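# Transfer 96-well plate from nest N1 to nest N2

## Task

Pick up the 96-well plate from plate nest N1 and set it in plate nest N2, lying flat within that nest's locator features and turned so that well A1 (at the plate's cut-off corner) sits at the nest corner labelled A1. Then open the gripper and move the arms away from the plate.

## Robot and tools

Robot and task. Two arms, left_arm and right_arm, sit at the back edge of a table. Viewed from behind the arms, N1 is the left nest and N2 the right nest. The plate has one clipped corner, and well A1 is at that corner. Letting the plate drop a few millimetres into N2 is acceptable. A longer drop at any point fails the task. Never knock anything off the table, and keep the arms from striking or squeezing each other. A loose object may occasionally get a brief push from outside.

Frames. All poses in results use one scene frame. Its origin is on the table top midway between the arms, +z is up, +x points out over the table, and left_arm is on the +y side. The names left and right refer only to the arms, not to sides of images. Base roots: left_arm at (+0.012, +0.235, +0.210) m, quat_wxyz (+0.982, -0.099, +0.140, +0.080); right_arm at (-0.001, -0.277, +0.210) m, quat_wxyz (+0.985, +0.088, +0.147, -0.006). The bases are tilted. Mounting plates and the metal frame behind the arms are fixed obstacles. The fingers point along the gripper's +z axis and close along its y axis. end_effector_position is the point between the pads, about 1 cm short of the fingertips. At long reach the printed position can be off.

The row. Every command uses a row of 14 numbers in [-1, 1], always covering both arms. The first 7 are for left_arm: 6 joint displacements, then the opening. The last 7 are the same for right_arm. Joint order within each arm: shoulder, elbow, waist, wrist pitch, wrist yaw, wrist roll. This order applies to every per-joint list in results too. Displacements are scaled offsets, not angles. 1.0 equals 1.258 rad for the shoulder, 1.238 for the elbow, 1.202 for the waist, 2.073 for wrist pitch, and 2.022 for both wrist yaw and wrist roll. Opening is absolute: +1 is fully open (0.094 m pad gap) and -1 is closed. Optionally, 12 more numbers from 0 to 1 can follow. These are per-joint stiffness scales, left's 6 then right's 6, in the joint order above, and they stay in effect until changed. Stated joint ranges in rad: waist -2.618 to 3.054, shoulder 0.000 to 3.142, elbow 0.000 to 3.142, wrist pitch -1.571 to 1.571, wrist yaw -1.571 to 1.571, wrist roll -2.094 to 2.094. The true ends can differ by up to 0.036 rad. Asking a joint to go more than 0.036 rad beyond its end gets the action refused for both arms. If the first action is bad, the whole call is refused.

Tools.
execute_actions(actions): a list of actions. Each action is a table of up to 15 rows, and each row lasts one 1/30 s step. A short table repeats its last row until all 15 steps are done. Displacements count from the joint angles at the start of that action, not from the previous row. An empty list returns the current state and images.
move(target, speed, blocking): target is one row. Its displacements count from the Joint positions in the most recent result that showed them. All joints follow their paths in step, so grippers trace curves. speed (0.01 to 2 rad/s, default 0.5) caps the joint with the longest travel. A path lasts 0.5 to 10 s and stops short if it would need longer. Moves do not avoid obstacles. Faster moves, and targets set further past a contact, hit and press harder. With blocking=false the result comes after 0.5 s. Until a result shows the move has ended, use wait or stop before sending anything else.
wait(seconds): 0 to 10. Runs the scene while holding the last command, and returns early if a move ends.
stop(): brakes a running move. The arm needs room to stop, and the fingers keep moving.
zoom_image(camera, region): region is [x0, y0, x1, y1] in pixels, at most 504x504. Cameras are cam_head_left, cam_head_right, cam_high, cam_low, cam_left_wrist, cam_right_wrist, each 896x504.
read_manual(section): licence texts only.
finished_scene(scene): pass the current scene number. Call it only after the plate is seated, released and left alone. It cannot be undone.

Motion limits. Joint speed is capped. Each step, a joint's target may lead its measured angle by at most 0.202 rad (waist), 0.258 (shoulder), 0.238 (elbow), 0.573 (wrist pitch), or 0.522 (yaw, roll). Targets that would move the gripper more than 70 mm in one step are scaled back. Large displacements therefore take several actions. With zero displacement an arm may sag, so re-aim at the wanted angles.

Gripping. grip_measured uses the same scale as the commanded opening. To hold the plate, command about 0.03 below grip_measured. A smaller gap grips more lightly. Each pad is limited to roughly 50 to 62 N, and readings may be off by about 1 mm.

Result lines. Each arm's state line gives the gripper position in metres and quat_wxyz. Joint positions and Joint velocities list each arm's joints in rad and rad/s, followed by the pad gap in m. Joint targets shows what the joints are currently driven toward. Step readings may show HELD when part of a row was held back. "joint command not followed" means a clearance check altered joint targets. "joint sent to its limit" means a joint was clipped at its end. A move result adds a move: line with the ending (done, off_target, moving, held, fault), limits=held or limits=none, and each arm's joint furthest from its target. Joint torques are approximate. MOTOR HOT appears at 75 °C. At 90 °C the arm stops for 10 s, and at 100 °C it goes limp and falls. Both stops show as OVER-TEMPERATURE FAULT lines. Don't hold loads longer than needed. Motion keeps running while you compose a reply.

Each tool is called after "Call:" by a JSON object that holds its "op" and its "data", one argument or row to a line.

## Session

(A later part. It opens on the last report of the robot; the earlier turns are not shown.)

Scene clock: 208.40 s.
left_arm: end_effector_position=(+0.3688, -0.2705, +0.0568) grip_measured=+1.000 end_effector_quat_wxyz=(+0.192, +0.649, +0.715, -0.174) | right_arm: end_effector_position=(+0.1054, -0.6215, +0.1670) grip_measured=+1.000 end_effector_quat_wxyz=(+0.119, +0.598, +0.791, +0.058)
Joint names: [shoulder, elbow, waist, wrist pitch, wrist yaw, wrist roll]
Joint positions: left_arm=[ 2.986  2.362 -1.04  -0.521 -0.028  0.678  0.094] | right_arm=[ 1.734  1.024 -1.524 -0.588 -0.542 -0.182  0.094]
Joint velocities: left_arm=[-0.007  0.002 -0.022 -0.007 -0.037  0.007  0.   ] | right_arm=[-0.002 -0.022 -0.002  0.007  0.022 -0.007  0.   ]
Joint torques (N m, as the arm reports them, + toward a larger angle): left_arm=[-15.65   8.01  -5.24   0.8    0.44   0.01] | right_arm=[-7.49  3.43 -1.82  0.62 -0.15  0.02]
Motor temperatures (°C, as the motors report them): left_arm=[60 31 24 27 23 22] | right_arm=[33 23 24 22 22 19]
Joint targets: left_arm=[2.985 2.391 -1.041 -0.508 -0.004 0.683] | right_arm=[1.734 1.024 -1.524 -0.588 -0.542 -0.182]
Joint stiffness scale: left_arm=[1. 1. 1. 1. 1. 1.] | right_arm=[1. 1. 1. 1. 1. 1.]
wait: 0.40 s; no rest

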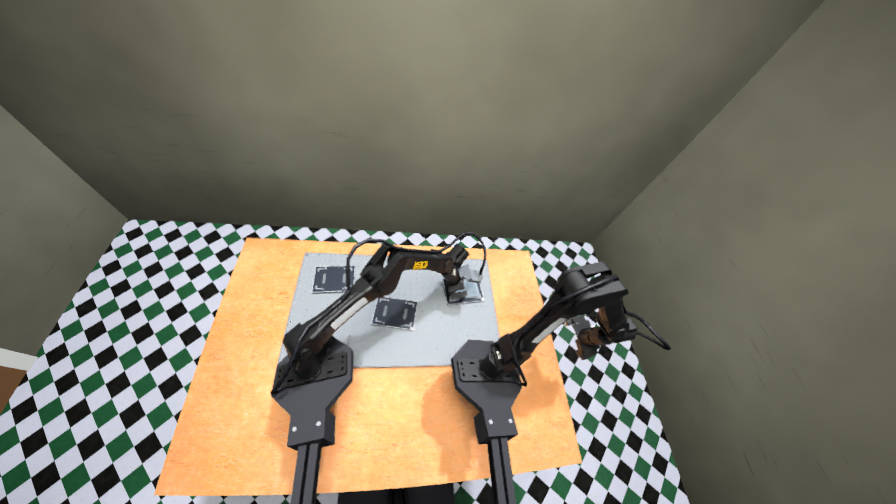

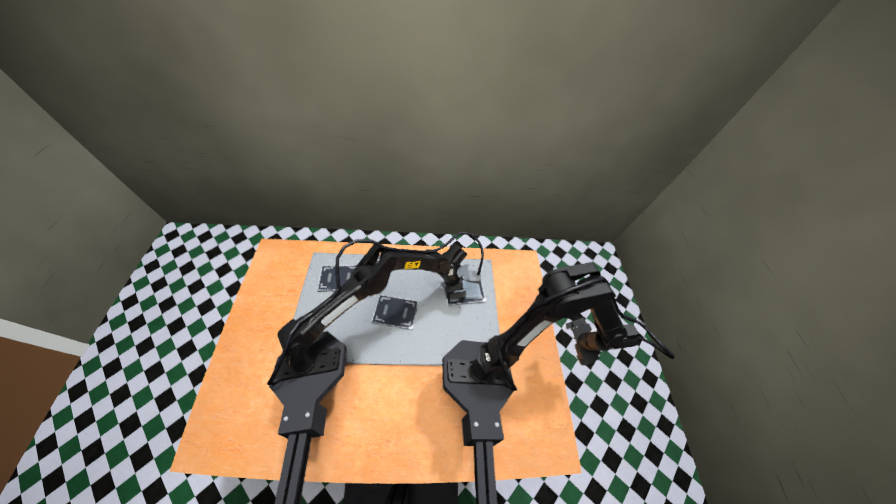

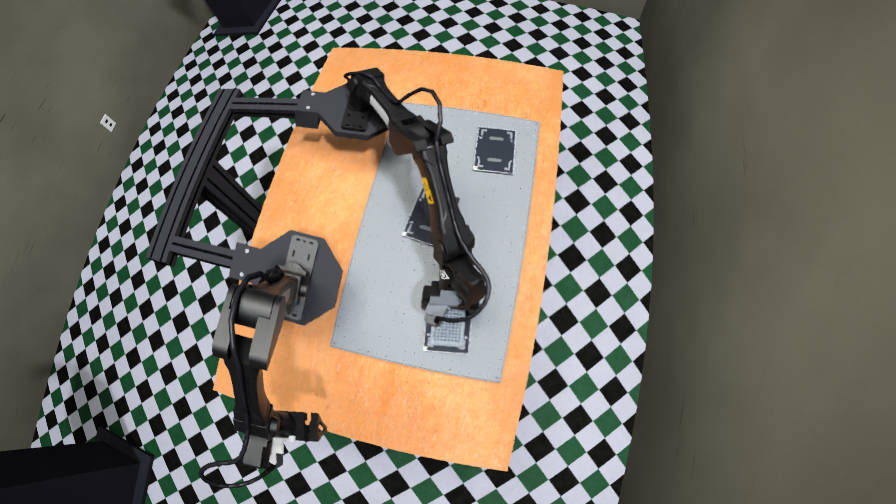

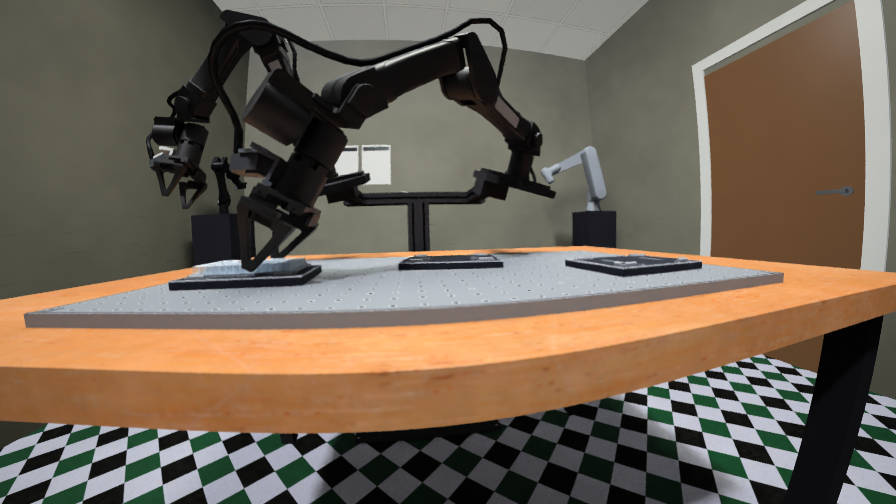

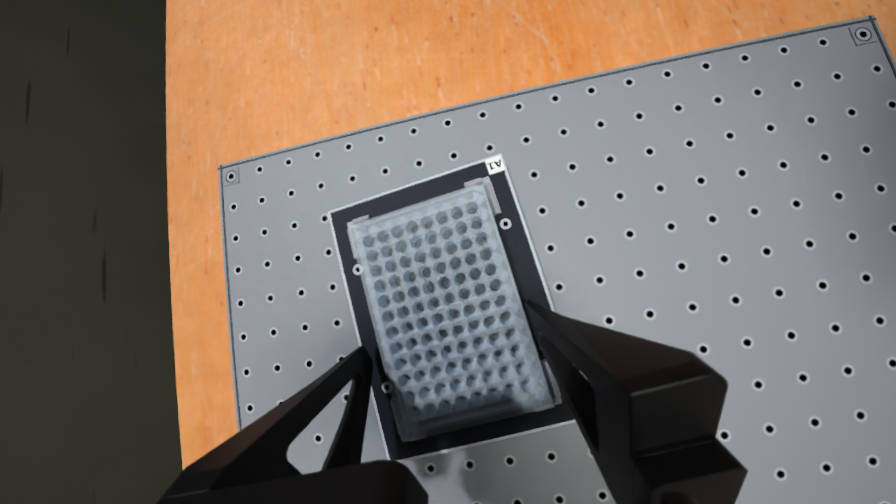

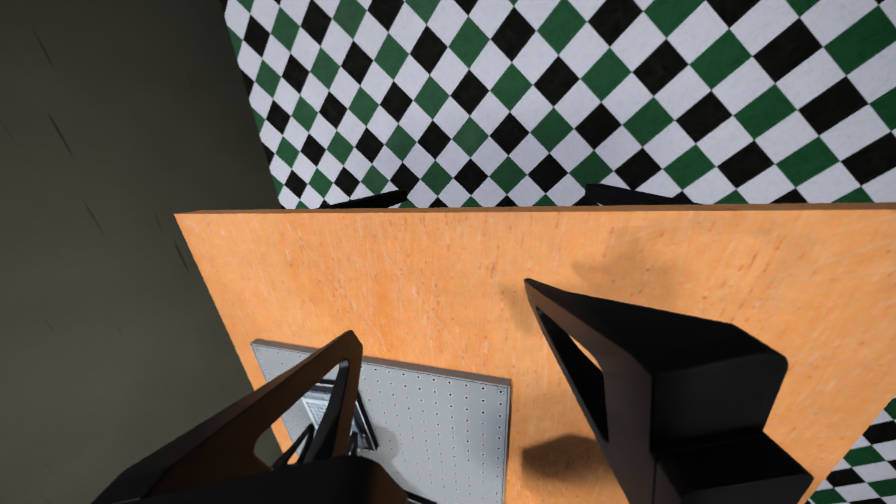

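Call:
{"op": "execute_actions", "data": {
  "actions": [
    [[0,0.0234,-0.003,0.0063,0.0119,0.0025,1,0,0,0,0,0,0,1],[0,0.0234,-0.006,0.0063,0.0119,0.0025,1,0,0,0,0,0,0,1],[0,0.0234,-0.009,0.0063,0.0119,0.0025,1,0,0,0,0,0,0,1],[0.001,0.0234,-0.012,0.0063,0.0119,0.0025,1,0,0,0,0,0,0,1],[0.001,0.0234,-0.014,0.0063,0.0119,0.0025,1,0,0,0,0,0,0,1],[0.002,0.0234,-0.016,0.0063,0.0119,0.0025,1,0,0,0,0,0,0,1],[0.002,0.0234,-0.017,0.0063,0.0119,0.0025,1,0,0,0,0,0,0,1],[0.003,0.0234,-0.018,0.0063,0.0119,0.0025,1,0,0,0,0,0,0,1],[0.003,0.0234,-0.019,0.0063,0.0119,0.0025,1,0,0,0,0,0,0,1],[0.004,0.0234,-0.0195,0.0063,0.0119,0.0025,1,0,0,0,0,0,0,1],[0.004,0.0234,-0.020,0.0063,0.0119,0.0025,1,0,0,0,0,0,0,1]]
  ]
}}

Call:
{"op": "wait", "data": {
  "seconds": 0.5
}}

Scene clock: 236.93 s.
left_arm: end_effector_position=(+0.3688, -0.2706, +0.0568) grip_measured=+1.000 end_effector_quat_wxyz=(+0.192, +0.649, +0.715, -0.174) | right_arm: end_effector_position=(+0.1054, -0.6215, +0.1670) grip_measured=+1.000 end_effector_quat_wxyz=(+0.119, +0.598, +0.791, +0.058)
Joint names: [shoulder, elbow, waist, wrist pitch, wrist yaw, wrist roll]
Joint positions: left_arm=[ 2.986  2.362 -1.04  -0.521 -0.028  0.678  0.094] | right_arm=[ 1.734  1.024 -1.524 -0.588 -0.542 -0.182  0.094]
Joint velocities: left_arm=[-0.007 -0.017 -0.002 -0.095 -0.081 -0.022  0.   ] | right_arm=[-0.002 -0.007 -0.032  0.037  0.037  0.022  0.   ]
Joint torques (N m, as the arm reports them, + toward a larger angle): left_arm=[-15.21   8.05  -7.1    0.79   0.43   0.01] | right_arm=[-7.46  3.42 -1.87  0.63 -0.16  0.03]
Motor temperatures (°C, as the motors report them): left_arm=[61 31 24 26 23 22] | right_arm=[33 23 24 22 22 19]
Joint targets: left_arm=[2.991 2.391 -1.064 -0.508 -0.004 0.683] | right_arm=[1.734 1.024 -1.524 -0.588 -0.542 -0.182]
Joint stiffness scale: left_arm=[1. 1. 1. 1. 1. 1.] | right_arm=[1. 1. 1. 1. 1. 1.]
Step readings (joint positions):
0: left_arm=[2.986 2.362 -1.040 -0.521 -0.028 0.678] | right_arm=[1.734 1.024 -1.524 -0.588 -0.542 -0.182]
1: left_arm=[2.986 2.362 -1.040 -0.521 -0.028 0.678] | right_arm=[1.734 1.024 -1.524 -0.588 -0.542 -0.182]
2: left_arm=[2.986 2.362 -1.040 -0.521 -0.028 0.678] | right_arm=[1.734 1.024 -1.524 -0.588 -0.542 -0.182]
4: left_arm=[2.986 2.362 -1.040 -0.521 -0.028 0.678] | right_arm=[1.734 1.024 -1.524 -0.588 -0.542 -0.182]
8: left_arm=[2.986 2.362 -1.040 -0.521 -0.028 0.678] | right_arm=[1.734 1.024 -1.524 -0.588 -0.542 -0.182]
15: Joint positions above

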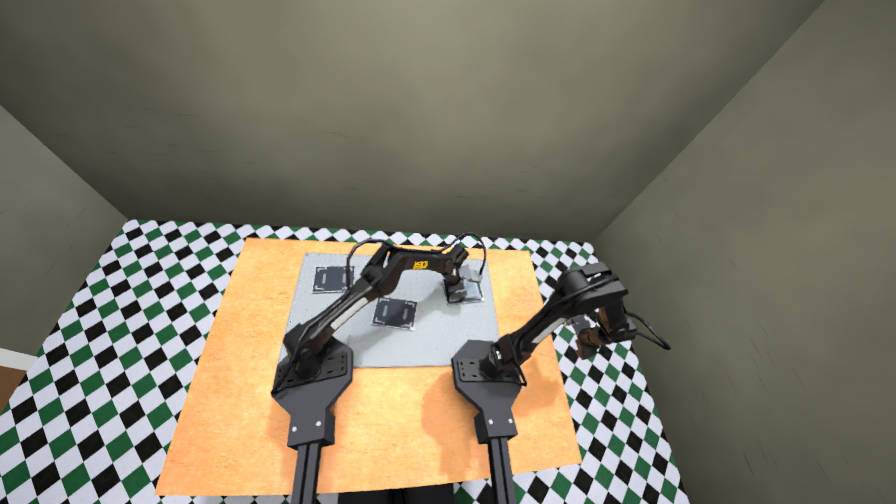

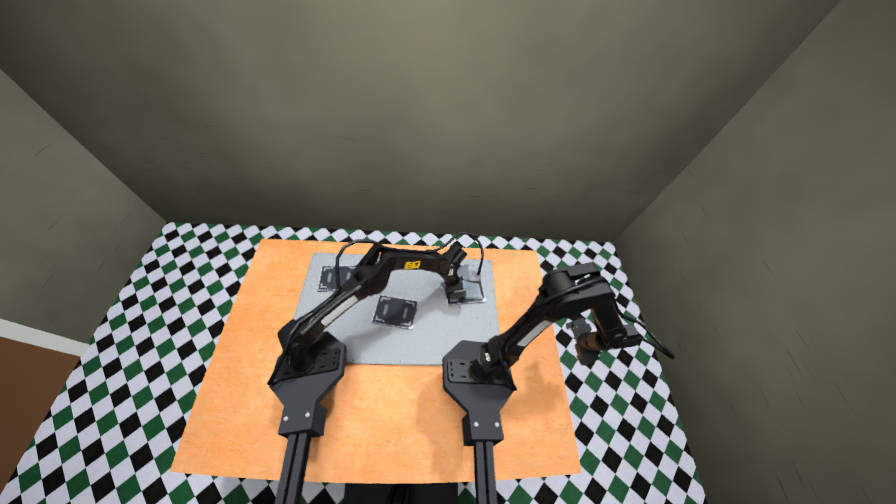

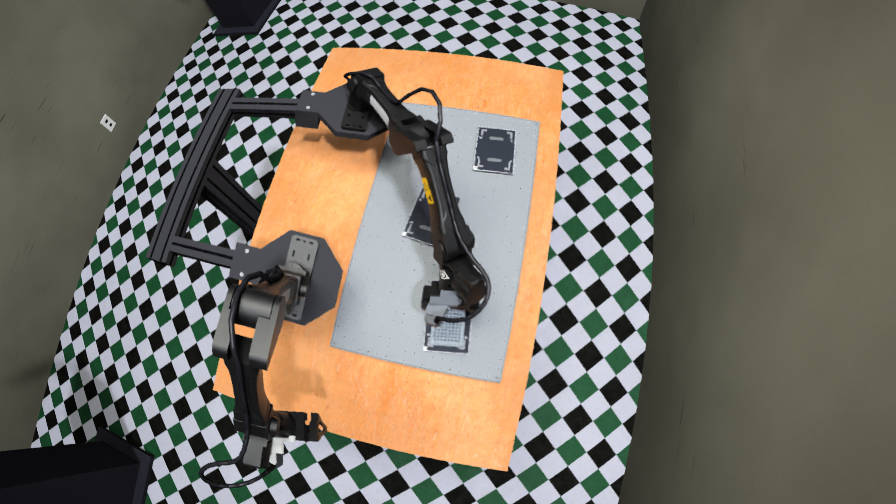

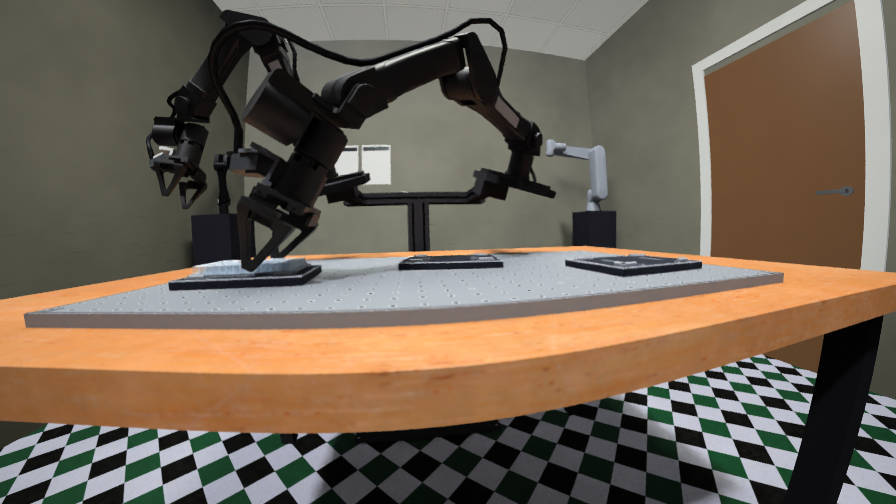

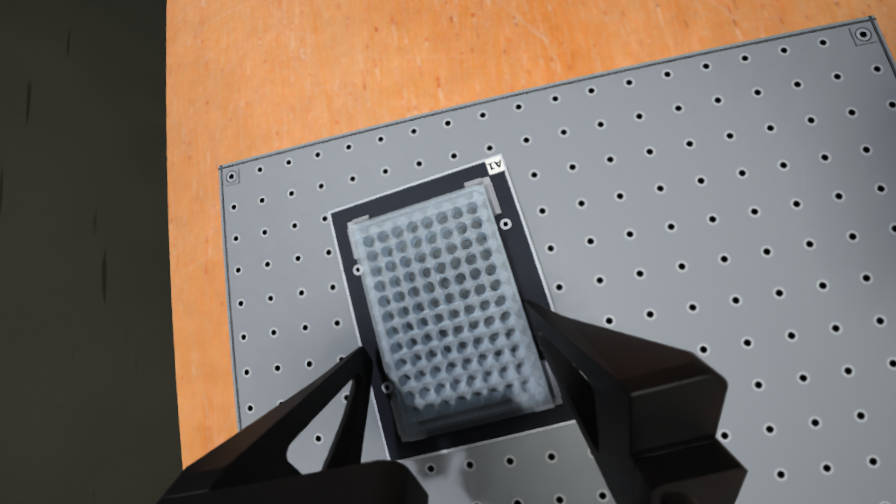

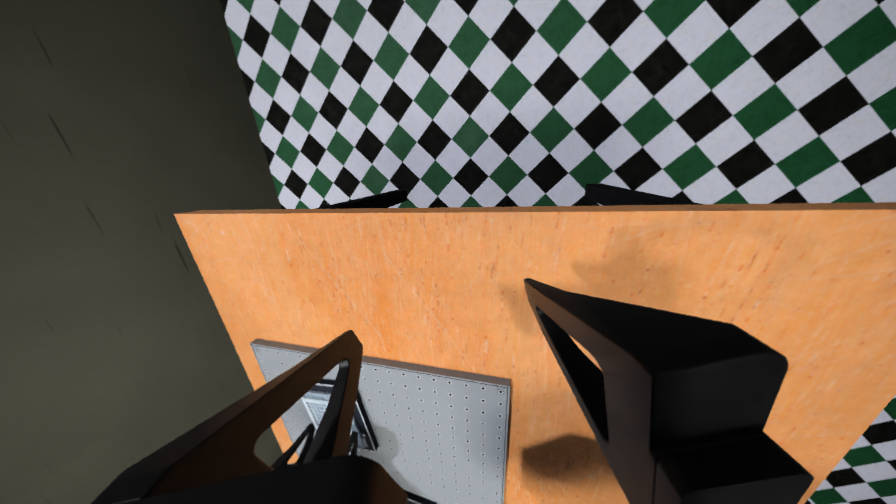

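Scene clock: 237.43 s.
left_arm: end_effector_position=(+0.3688, -0.2706, +0.0568) grip_measured=+1.000 end_effector_quat_wxyz=(+0.192, +0.649, +0.715, -0.174) | right_arm: end_effector_position=(+0.1054, -0.6215, +0.1670) grip_measured=+1.000 end_effector_quat_wxyz=(+0.119, +0.598, +0.791, +0.058)
Joint names: [shoulder, elbow, waist, wrist pitch, wrist yaw, wrist roll]
Joint positions: left_arm=[ 2.986  2.362 -1.04  -0.521 -0.028  0.678  0.094] | right_arm=[ 1.734  1.024 -1.524 -0.588 -0.542 -0.182  0.094]
Joint velocities: left_arm=[-0.007 -0.027  0.002 -0.095 -0.037  0.007  0.   ] | right_arm=[-0.022 -0.002 -0.017 -0.037 -0.022  0.037  0.   ]
Joint torques (N m, as the arm reports them, + toward a larger angle): left_arm=[-15.21   8.05  -7.1    0.79   0.43   0.  ] | right_arm=[-7.5   3.47 -1.86  0.61 -0.15  0.02]
Motor temperatures (°C, as the motors report them): left_arm=[61 31 24 26 23 22] | right_arm=[33 23 24 22 22 19]
Joint targets: left_arm=[2.991 2.391 -1.064 -0.508 -0.004 0.683] | right_arm=[1.734 1.024 -1.524 -0.588 -0.542 -0.182]
Joint stiffness scale: left_arm=[1. 1. 1. 1. 1. 1.] | right_arm=[1. 1. 1. 1. 1. 1.]
wait: 0.50 s; at rest by 0.17 s

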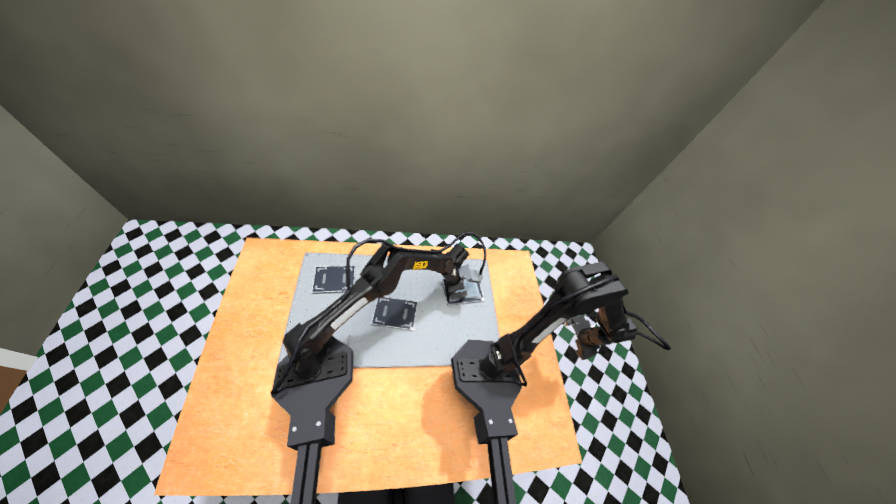

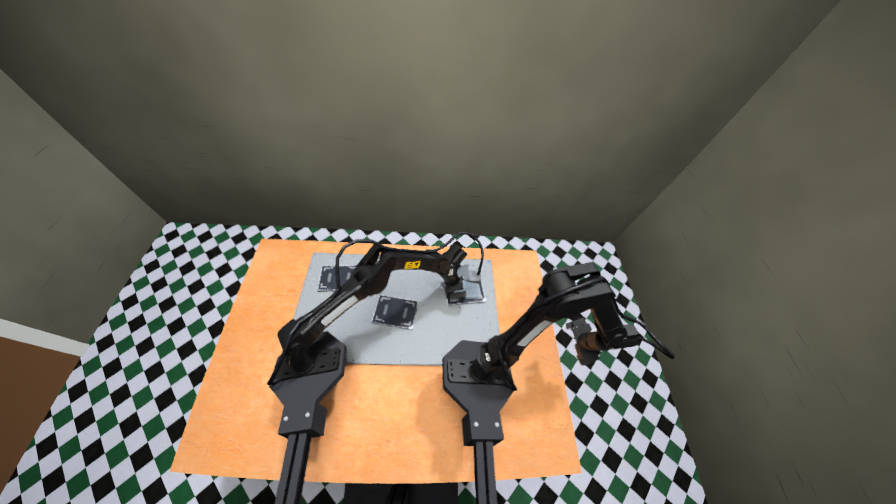

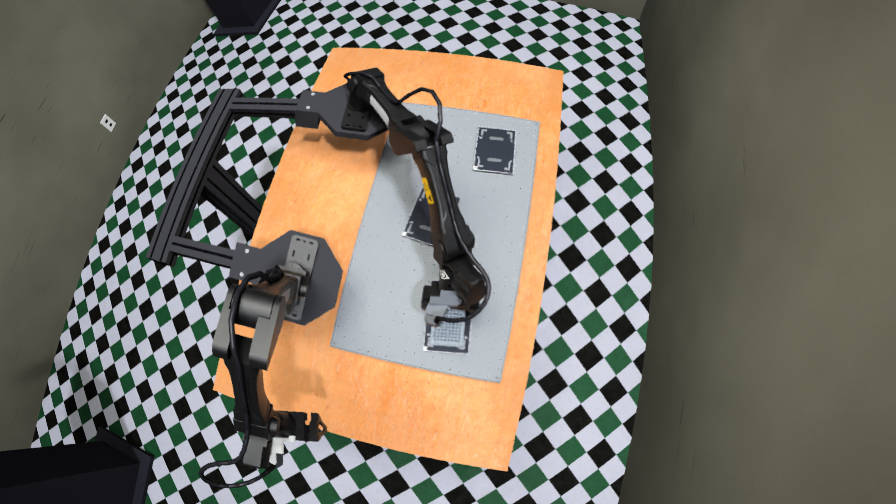

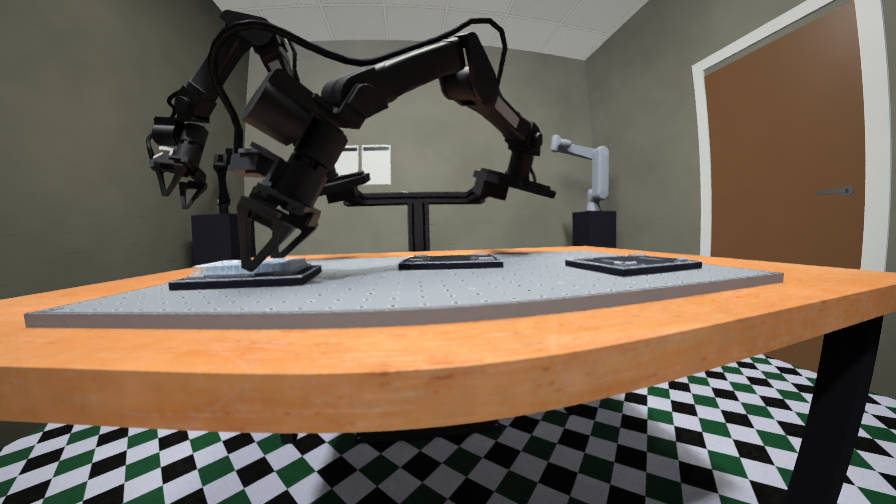

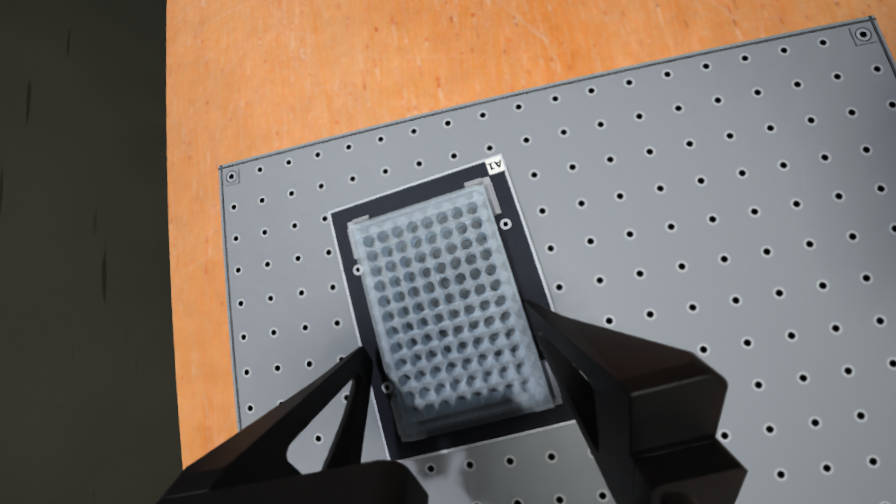

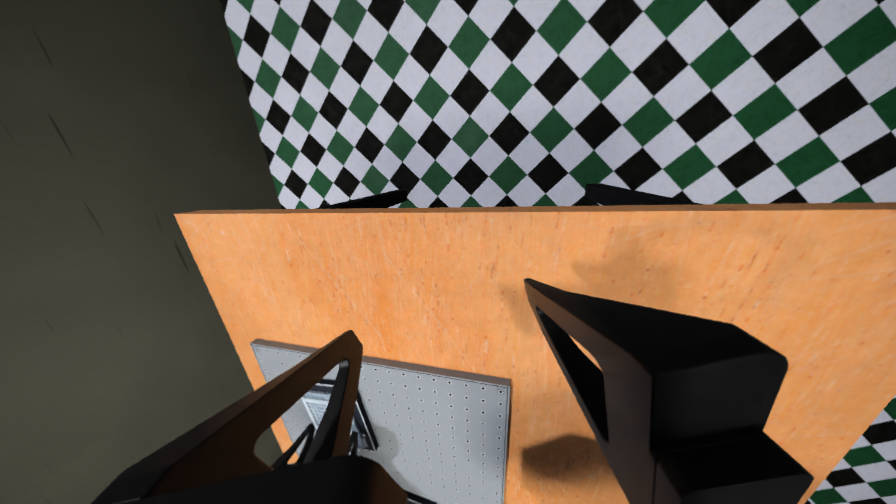

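Call:
{"op": "execute_actions", "data": {
  "actions": [
    [[0.002,0.0234,-0.018,0.0063,0.0119,0.0025,0.95,0,0,0,0,0,0,1],[0.002,0.0234,-0.018,0.0063,0.0119,0.0025,0.91,0,0,0,0,0,0,1],[0.002,0.0234,-0.018,0.0063,0.0119,0.0025,0.88,0,0,0,0,0,0,1],[0.002,0.0234,-0.018,0.0063,0.0119,0.0025,0.86,0,0,0,0,0,0,1],[0.002,0.0234,-0.018,0.0063,0.0119,0.0025,0.84,0,0,0,0,0,0,1],[0.002,0.0234,-0.018,0.0063,0.0119,0.0025,0.82,0,0,0,0,0,0,1],[0.002,0.0234,-0.018,0.0063,0.0119,0.0025,0.80,0,0,0,0,0,0,1],[0.002,0.0234,-0.018,0.0063,0.0119,0.0025,0.785,0,0,0,0,0,0,1],[0.002,0.0234,-0.018,0.0063,0.0119,0.0025,0.77,0,0,0,0,0,0,1],[0.002,0.0234,-0.018,0.0063,0.0119,0.0025,0.76,0,0,0,0,0,0,1],[0.002,0.0234,-0.018,0.0063,0.0119,0.0025,0.75,0,0,0,0,0,0,1],[0.002,0.0234,-0.018,0.0063,0.0119,0.0025,0.74,0,0,0,0,0,0,1],[0.002,0.0234,-0.018,0.0063,0.0119,0.0025,0.73,0,0,0,0,0,0,1],[0.002,0.0234,-0.018,0.0063,0.0119,0.0025,0.725,0,0,0,0,0,0,1]]
  ]
}}

Call:
{"op": "wait", "data": {
  "seconds": 0.5
}}

Scene clock: 260.60 s.
left_arm: end_effector_position=(+0.3661, -0.2721, +0.0576) grip_measured=+0.738 end_effector_quat_wxyz=(+0.191, +0.652, +0.712, -0.178) | right_arm: end_effector_position=(+0.1054, -0.6215, +0.1670) grip_measured=+1.000 end_effector_quat_wxyz=(+0.119, +0.598, +0.791, +0.058)
Joint names: [shoulder, elbow, waist, wrist pitch, wrist yaw, wrist roll]
Joint positions: left_arm=[ 2.986  2.362 -1.042 -0.523 -0.019  0.68   0.082] | right_arm=[ 1.734  1.024 -1.524 -0.588 -0.542 -0.182  0.094]
Joint velocities: left_arm=[-0.002  0.007 -0.002 -0.037  0.007 -0.051  0.   ] | right_arm=[ 0.012 -0.017 -0.002  0.022  0.022 -0.081  0.   ]
Joint torques (N m, as the arm reports them, + toward a larger angle): left_arm=[-15.42   8.04  -6.64   0.81   0.36  -0.01] | right_arm=[-7.46  3.45 -1.88  0.61 -0.15  0.02]
Motor temperatures (°C, as the motors report them): left_arm=[61 31 25 26 23 22] | right_arm=[33 23 24 22 22 19]
Joint targets: left_arm=[2.989 2.391 -1.061 -0.507 -0.004 0.683] | right_arm=[1.734 1.024 -1.524 -0.588 -0.542 -0.182]
Joint stiffness scale: left_arm=[1. 1. 1. 1. 1. 1.] | right_arm=[1. 1. 1. 1. 1. 1.]
Step readings (joint positions):
0: left_arm=[2.986 2.362 -1.040 -0.521 -0.028 0.678] | right_arm=[1.734 1.024 -1.524 -0.588 -0.542 -0.182]
1: left_arm=[2.986 2.362 -1.040 -0.520 -0.028 0.678] | right_arm=[1.734 1.024 -1.524 -0.588 -0.542 -0.182]
2: left_arm=[2.986 2.362 -1.040 -0.520 -0.028 0.679] | right_arm=[1.734 1.024 -1.524 -0.588 -0.542 -0.182]
4: left_arm=[2.986 2.362 -1.040 -0.521 -0.024 0.679] | right_arm=[1.734 1.024 -1.524 -0.588 -0.542 -0.182]
8: left_arm=[2.986 2.362 -1.042 -0.523 -0.020 0.680] | right_arm=[1.734 1.024 -1.524 -0.588 -0.542 -0.182]
15: Joint positions above

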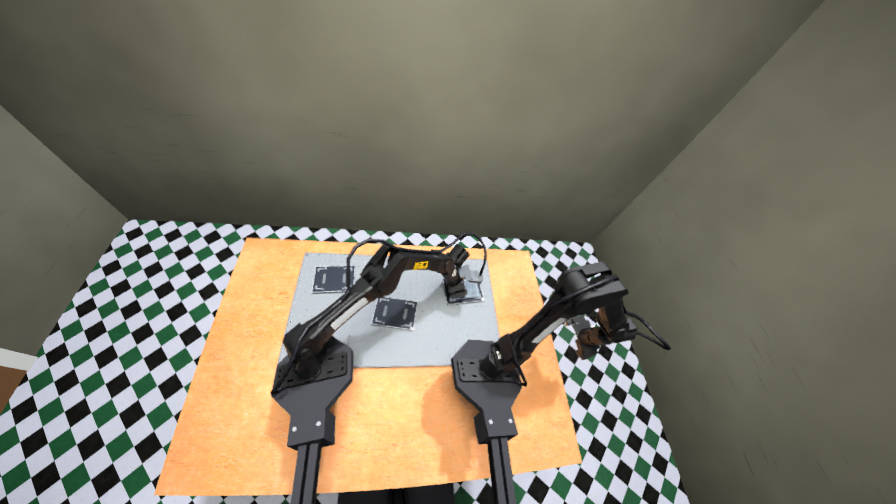

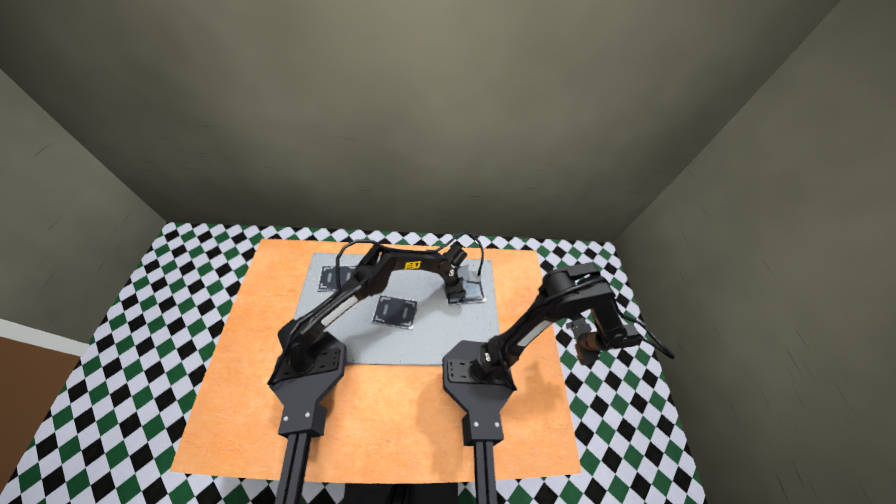

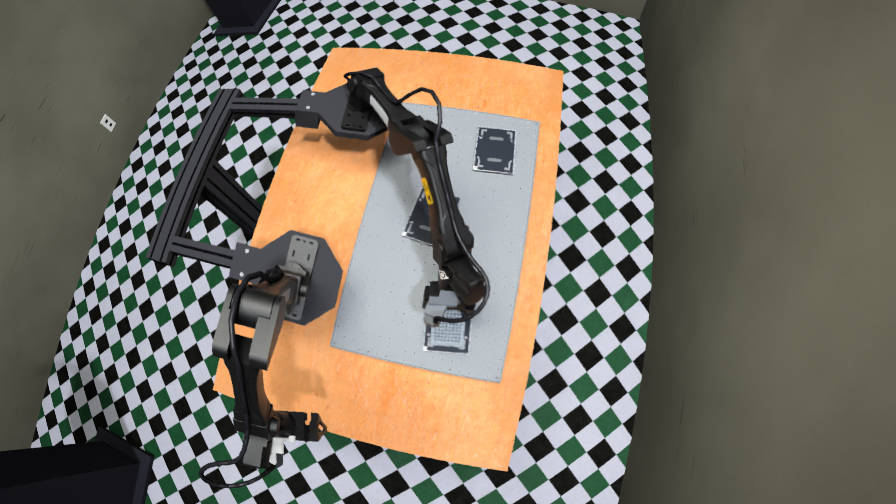

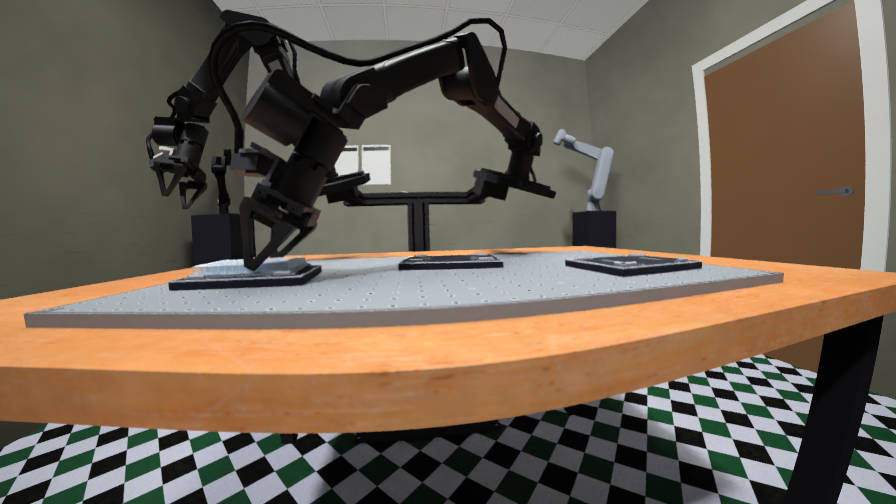

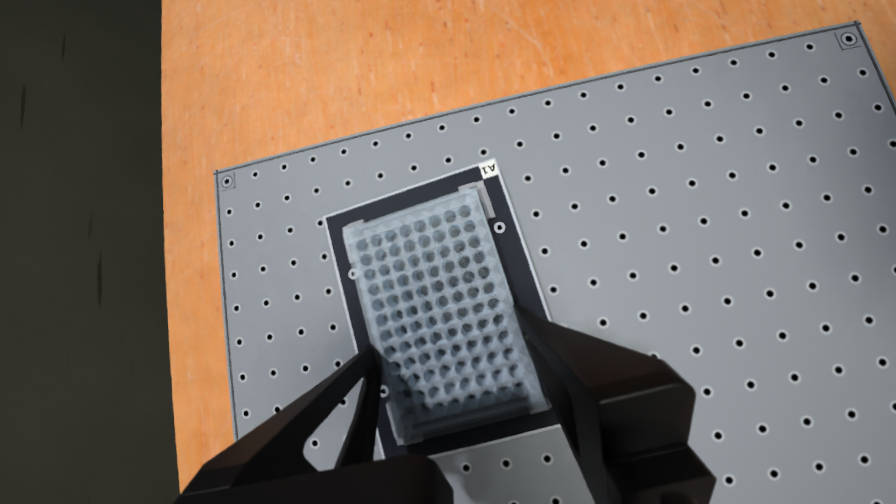

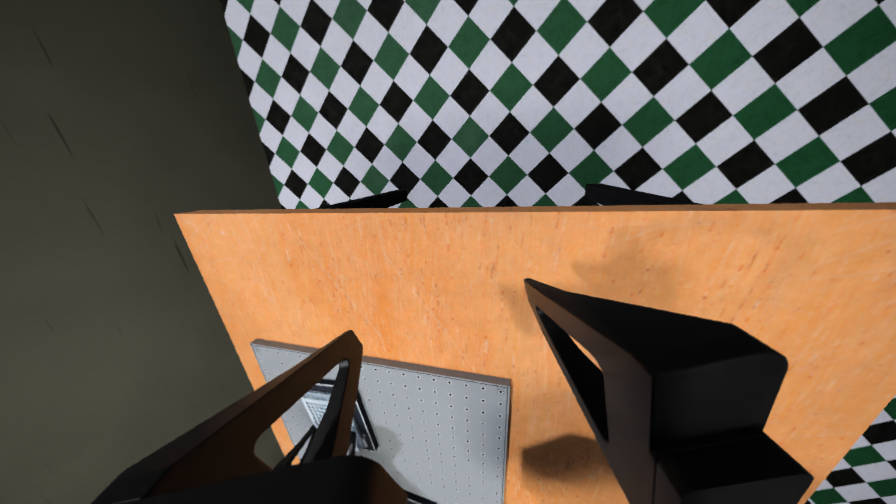

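Scene clock: 261.10 s.
left_arm: end_effector_position=(+0.3661, -0.2721, +0.0576) grip_measured=+0.738 end_effector_quat_wxyz=(+0.191, +0.652, +0.712, -0.178) | right_arm: end_effector_position=(+0.1054, -0.6215, +0.1670) grip_measured=+1.000 end_effector_quat_wxyz=(+0.119, +0.598, +0.791, +0.058)
Joint names: [shoulder, elbow, waist, wrist pitch, wrist yaw, wrist roll]
Joint positions: left_arm=[ 2.986  2.362 -1.042 -0.523 -0.019  0.68   0.082] | right_arm=[ 1.734  1.024 -1.524 -0.588 -0.542 -0.182  0.094]
Joint velocities: left_arm=[-0.007  0.007  0.007  0.022 -0.081  0.022  0.   ] | right_arm=[-0.007  0.002 -0.012 -0.037 -0.022 -0.007  0.   ]
Joint torques (N m, as the arm reports them, + toward a larger angle): left_arm=[-15.42   8.05  -6.66   0.81   0.35  -0.01] | right_arm=[-7.46  3.42 -1.89  0.6  -0.17  0.02]
Motor temperatures (°C, as the motors report them): left_arm=[61 31 25 26 23 22] | right_arm=[33 23 24 22 22 19]
Joint targets: left_arm=[2.989 2.391 -1.061 -0.507 -0.004 0.683] | right_arm=[1.734 1.024 -1.524 -0.588 -0.542 -0.182]
Joint stiffness scale: left_arm=[1. 1. 1. 1. 1. 1.] | right_arm=[1. 1. 1. 1. 1. 1.]
wait: 0.50 s; at rest by 0.17 s

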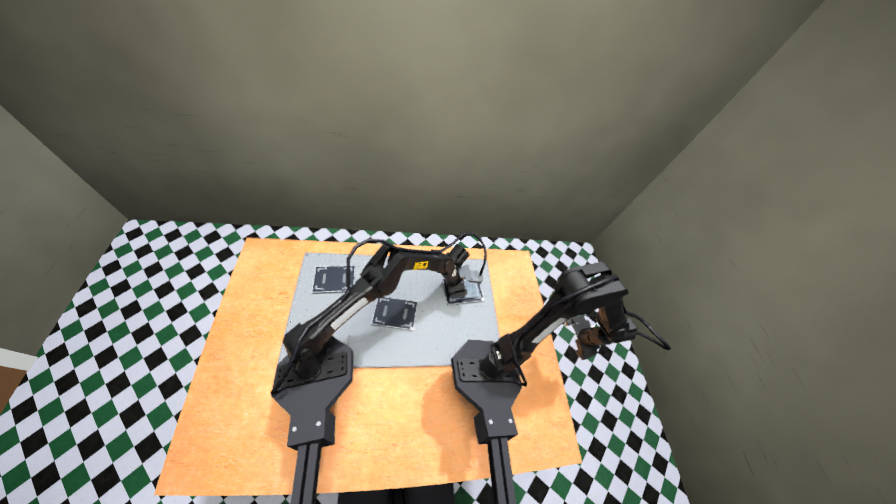

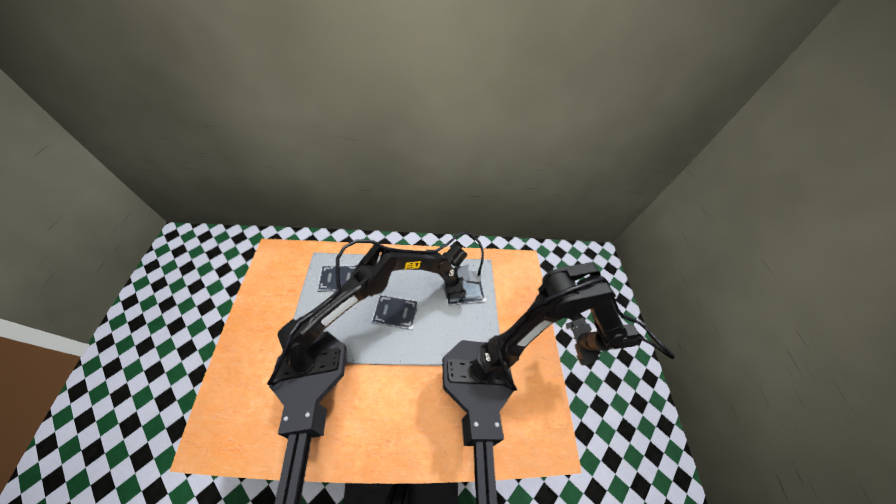

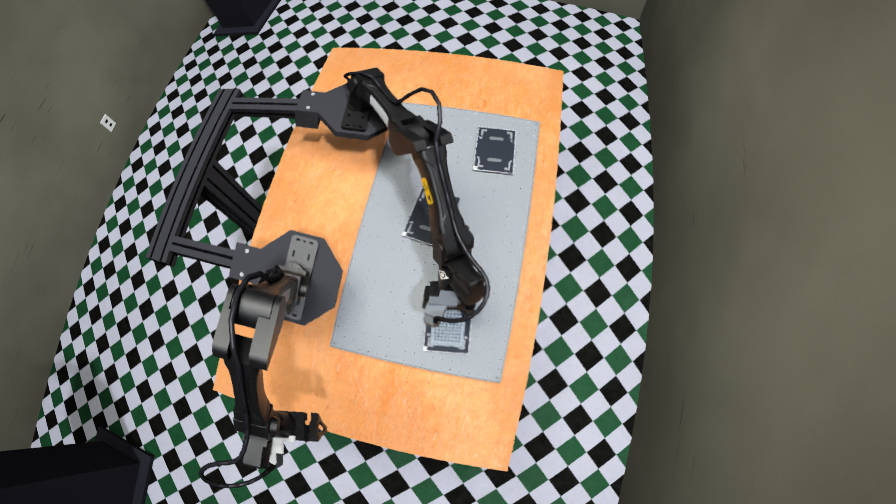

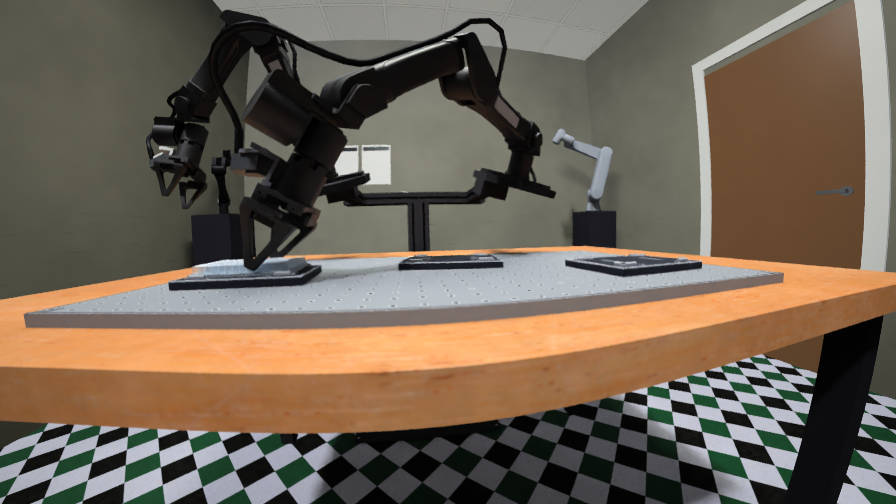

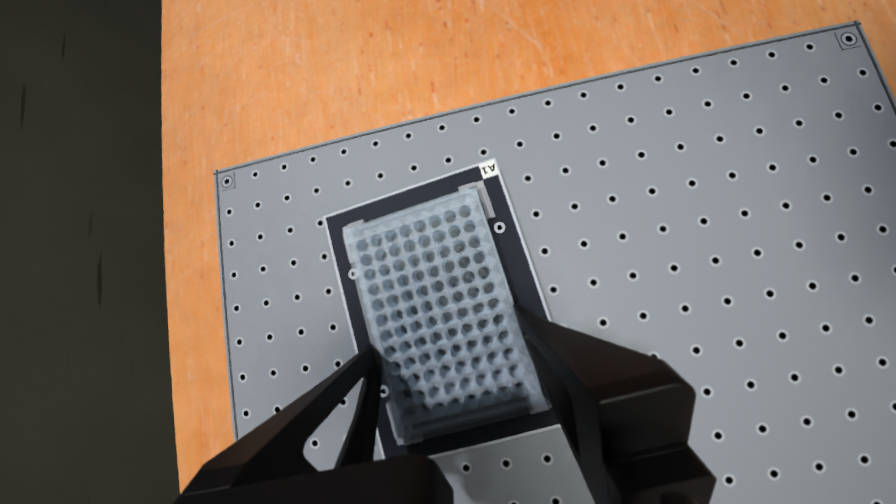

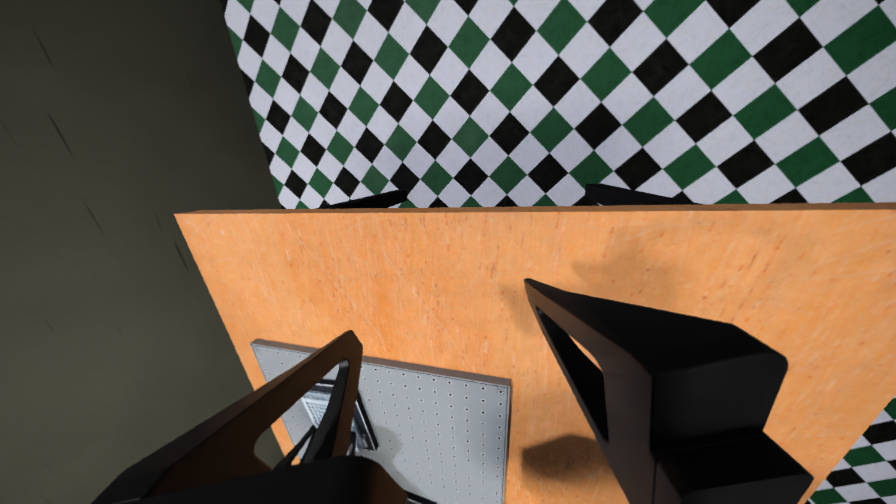

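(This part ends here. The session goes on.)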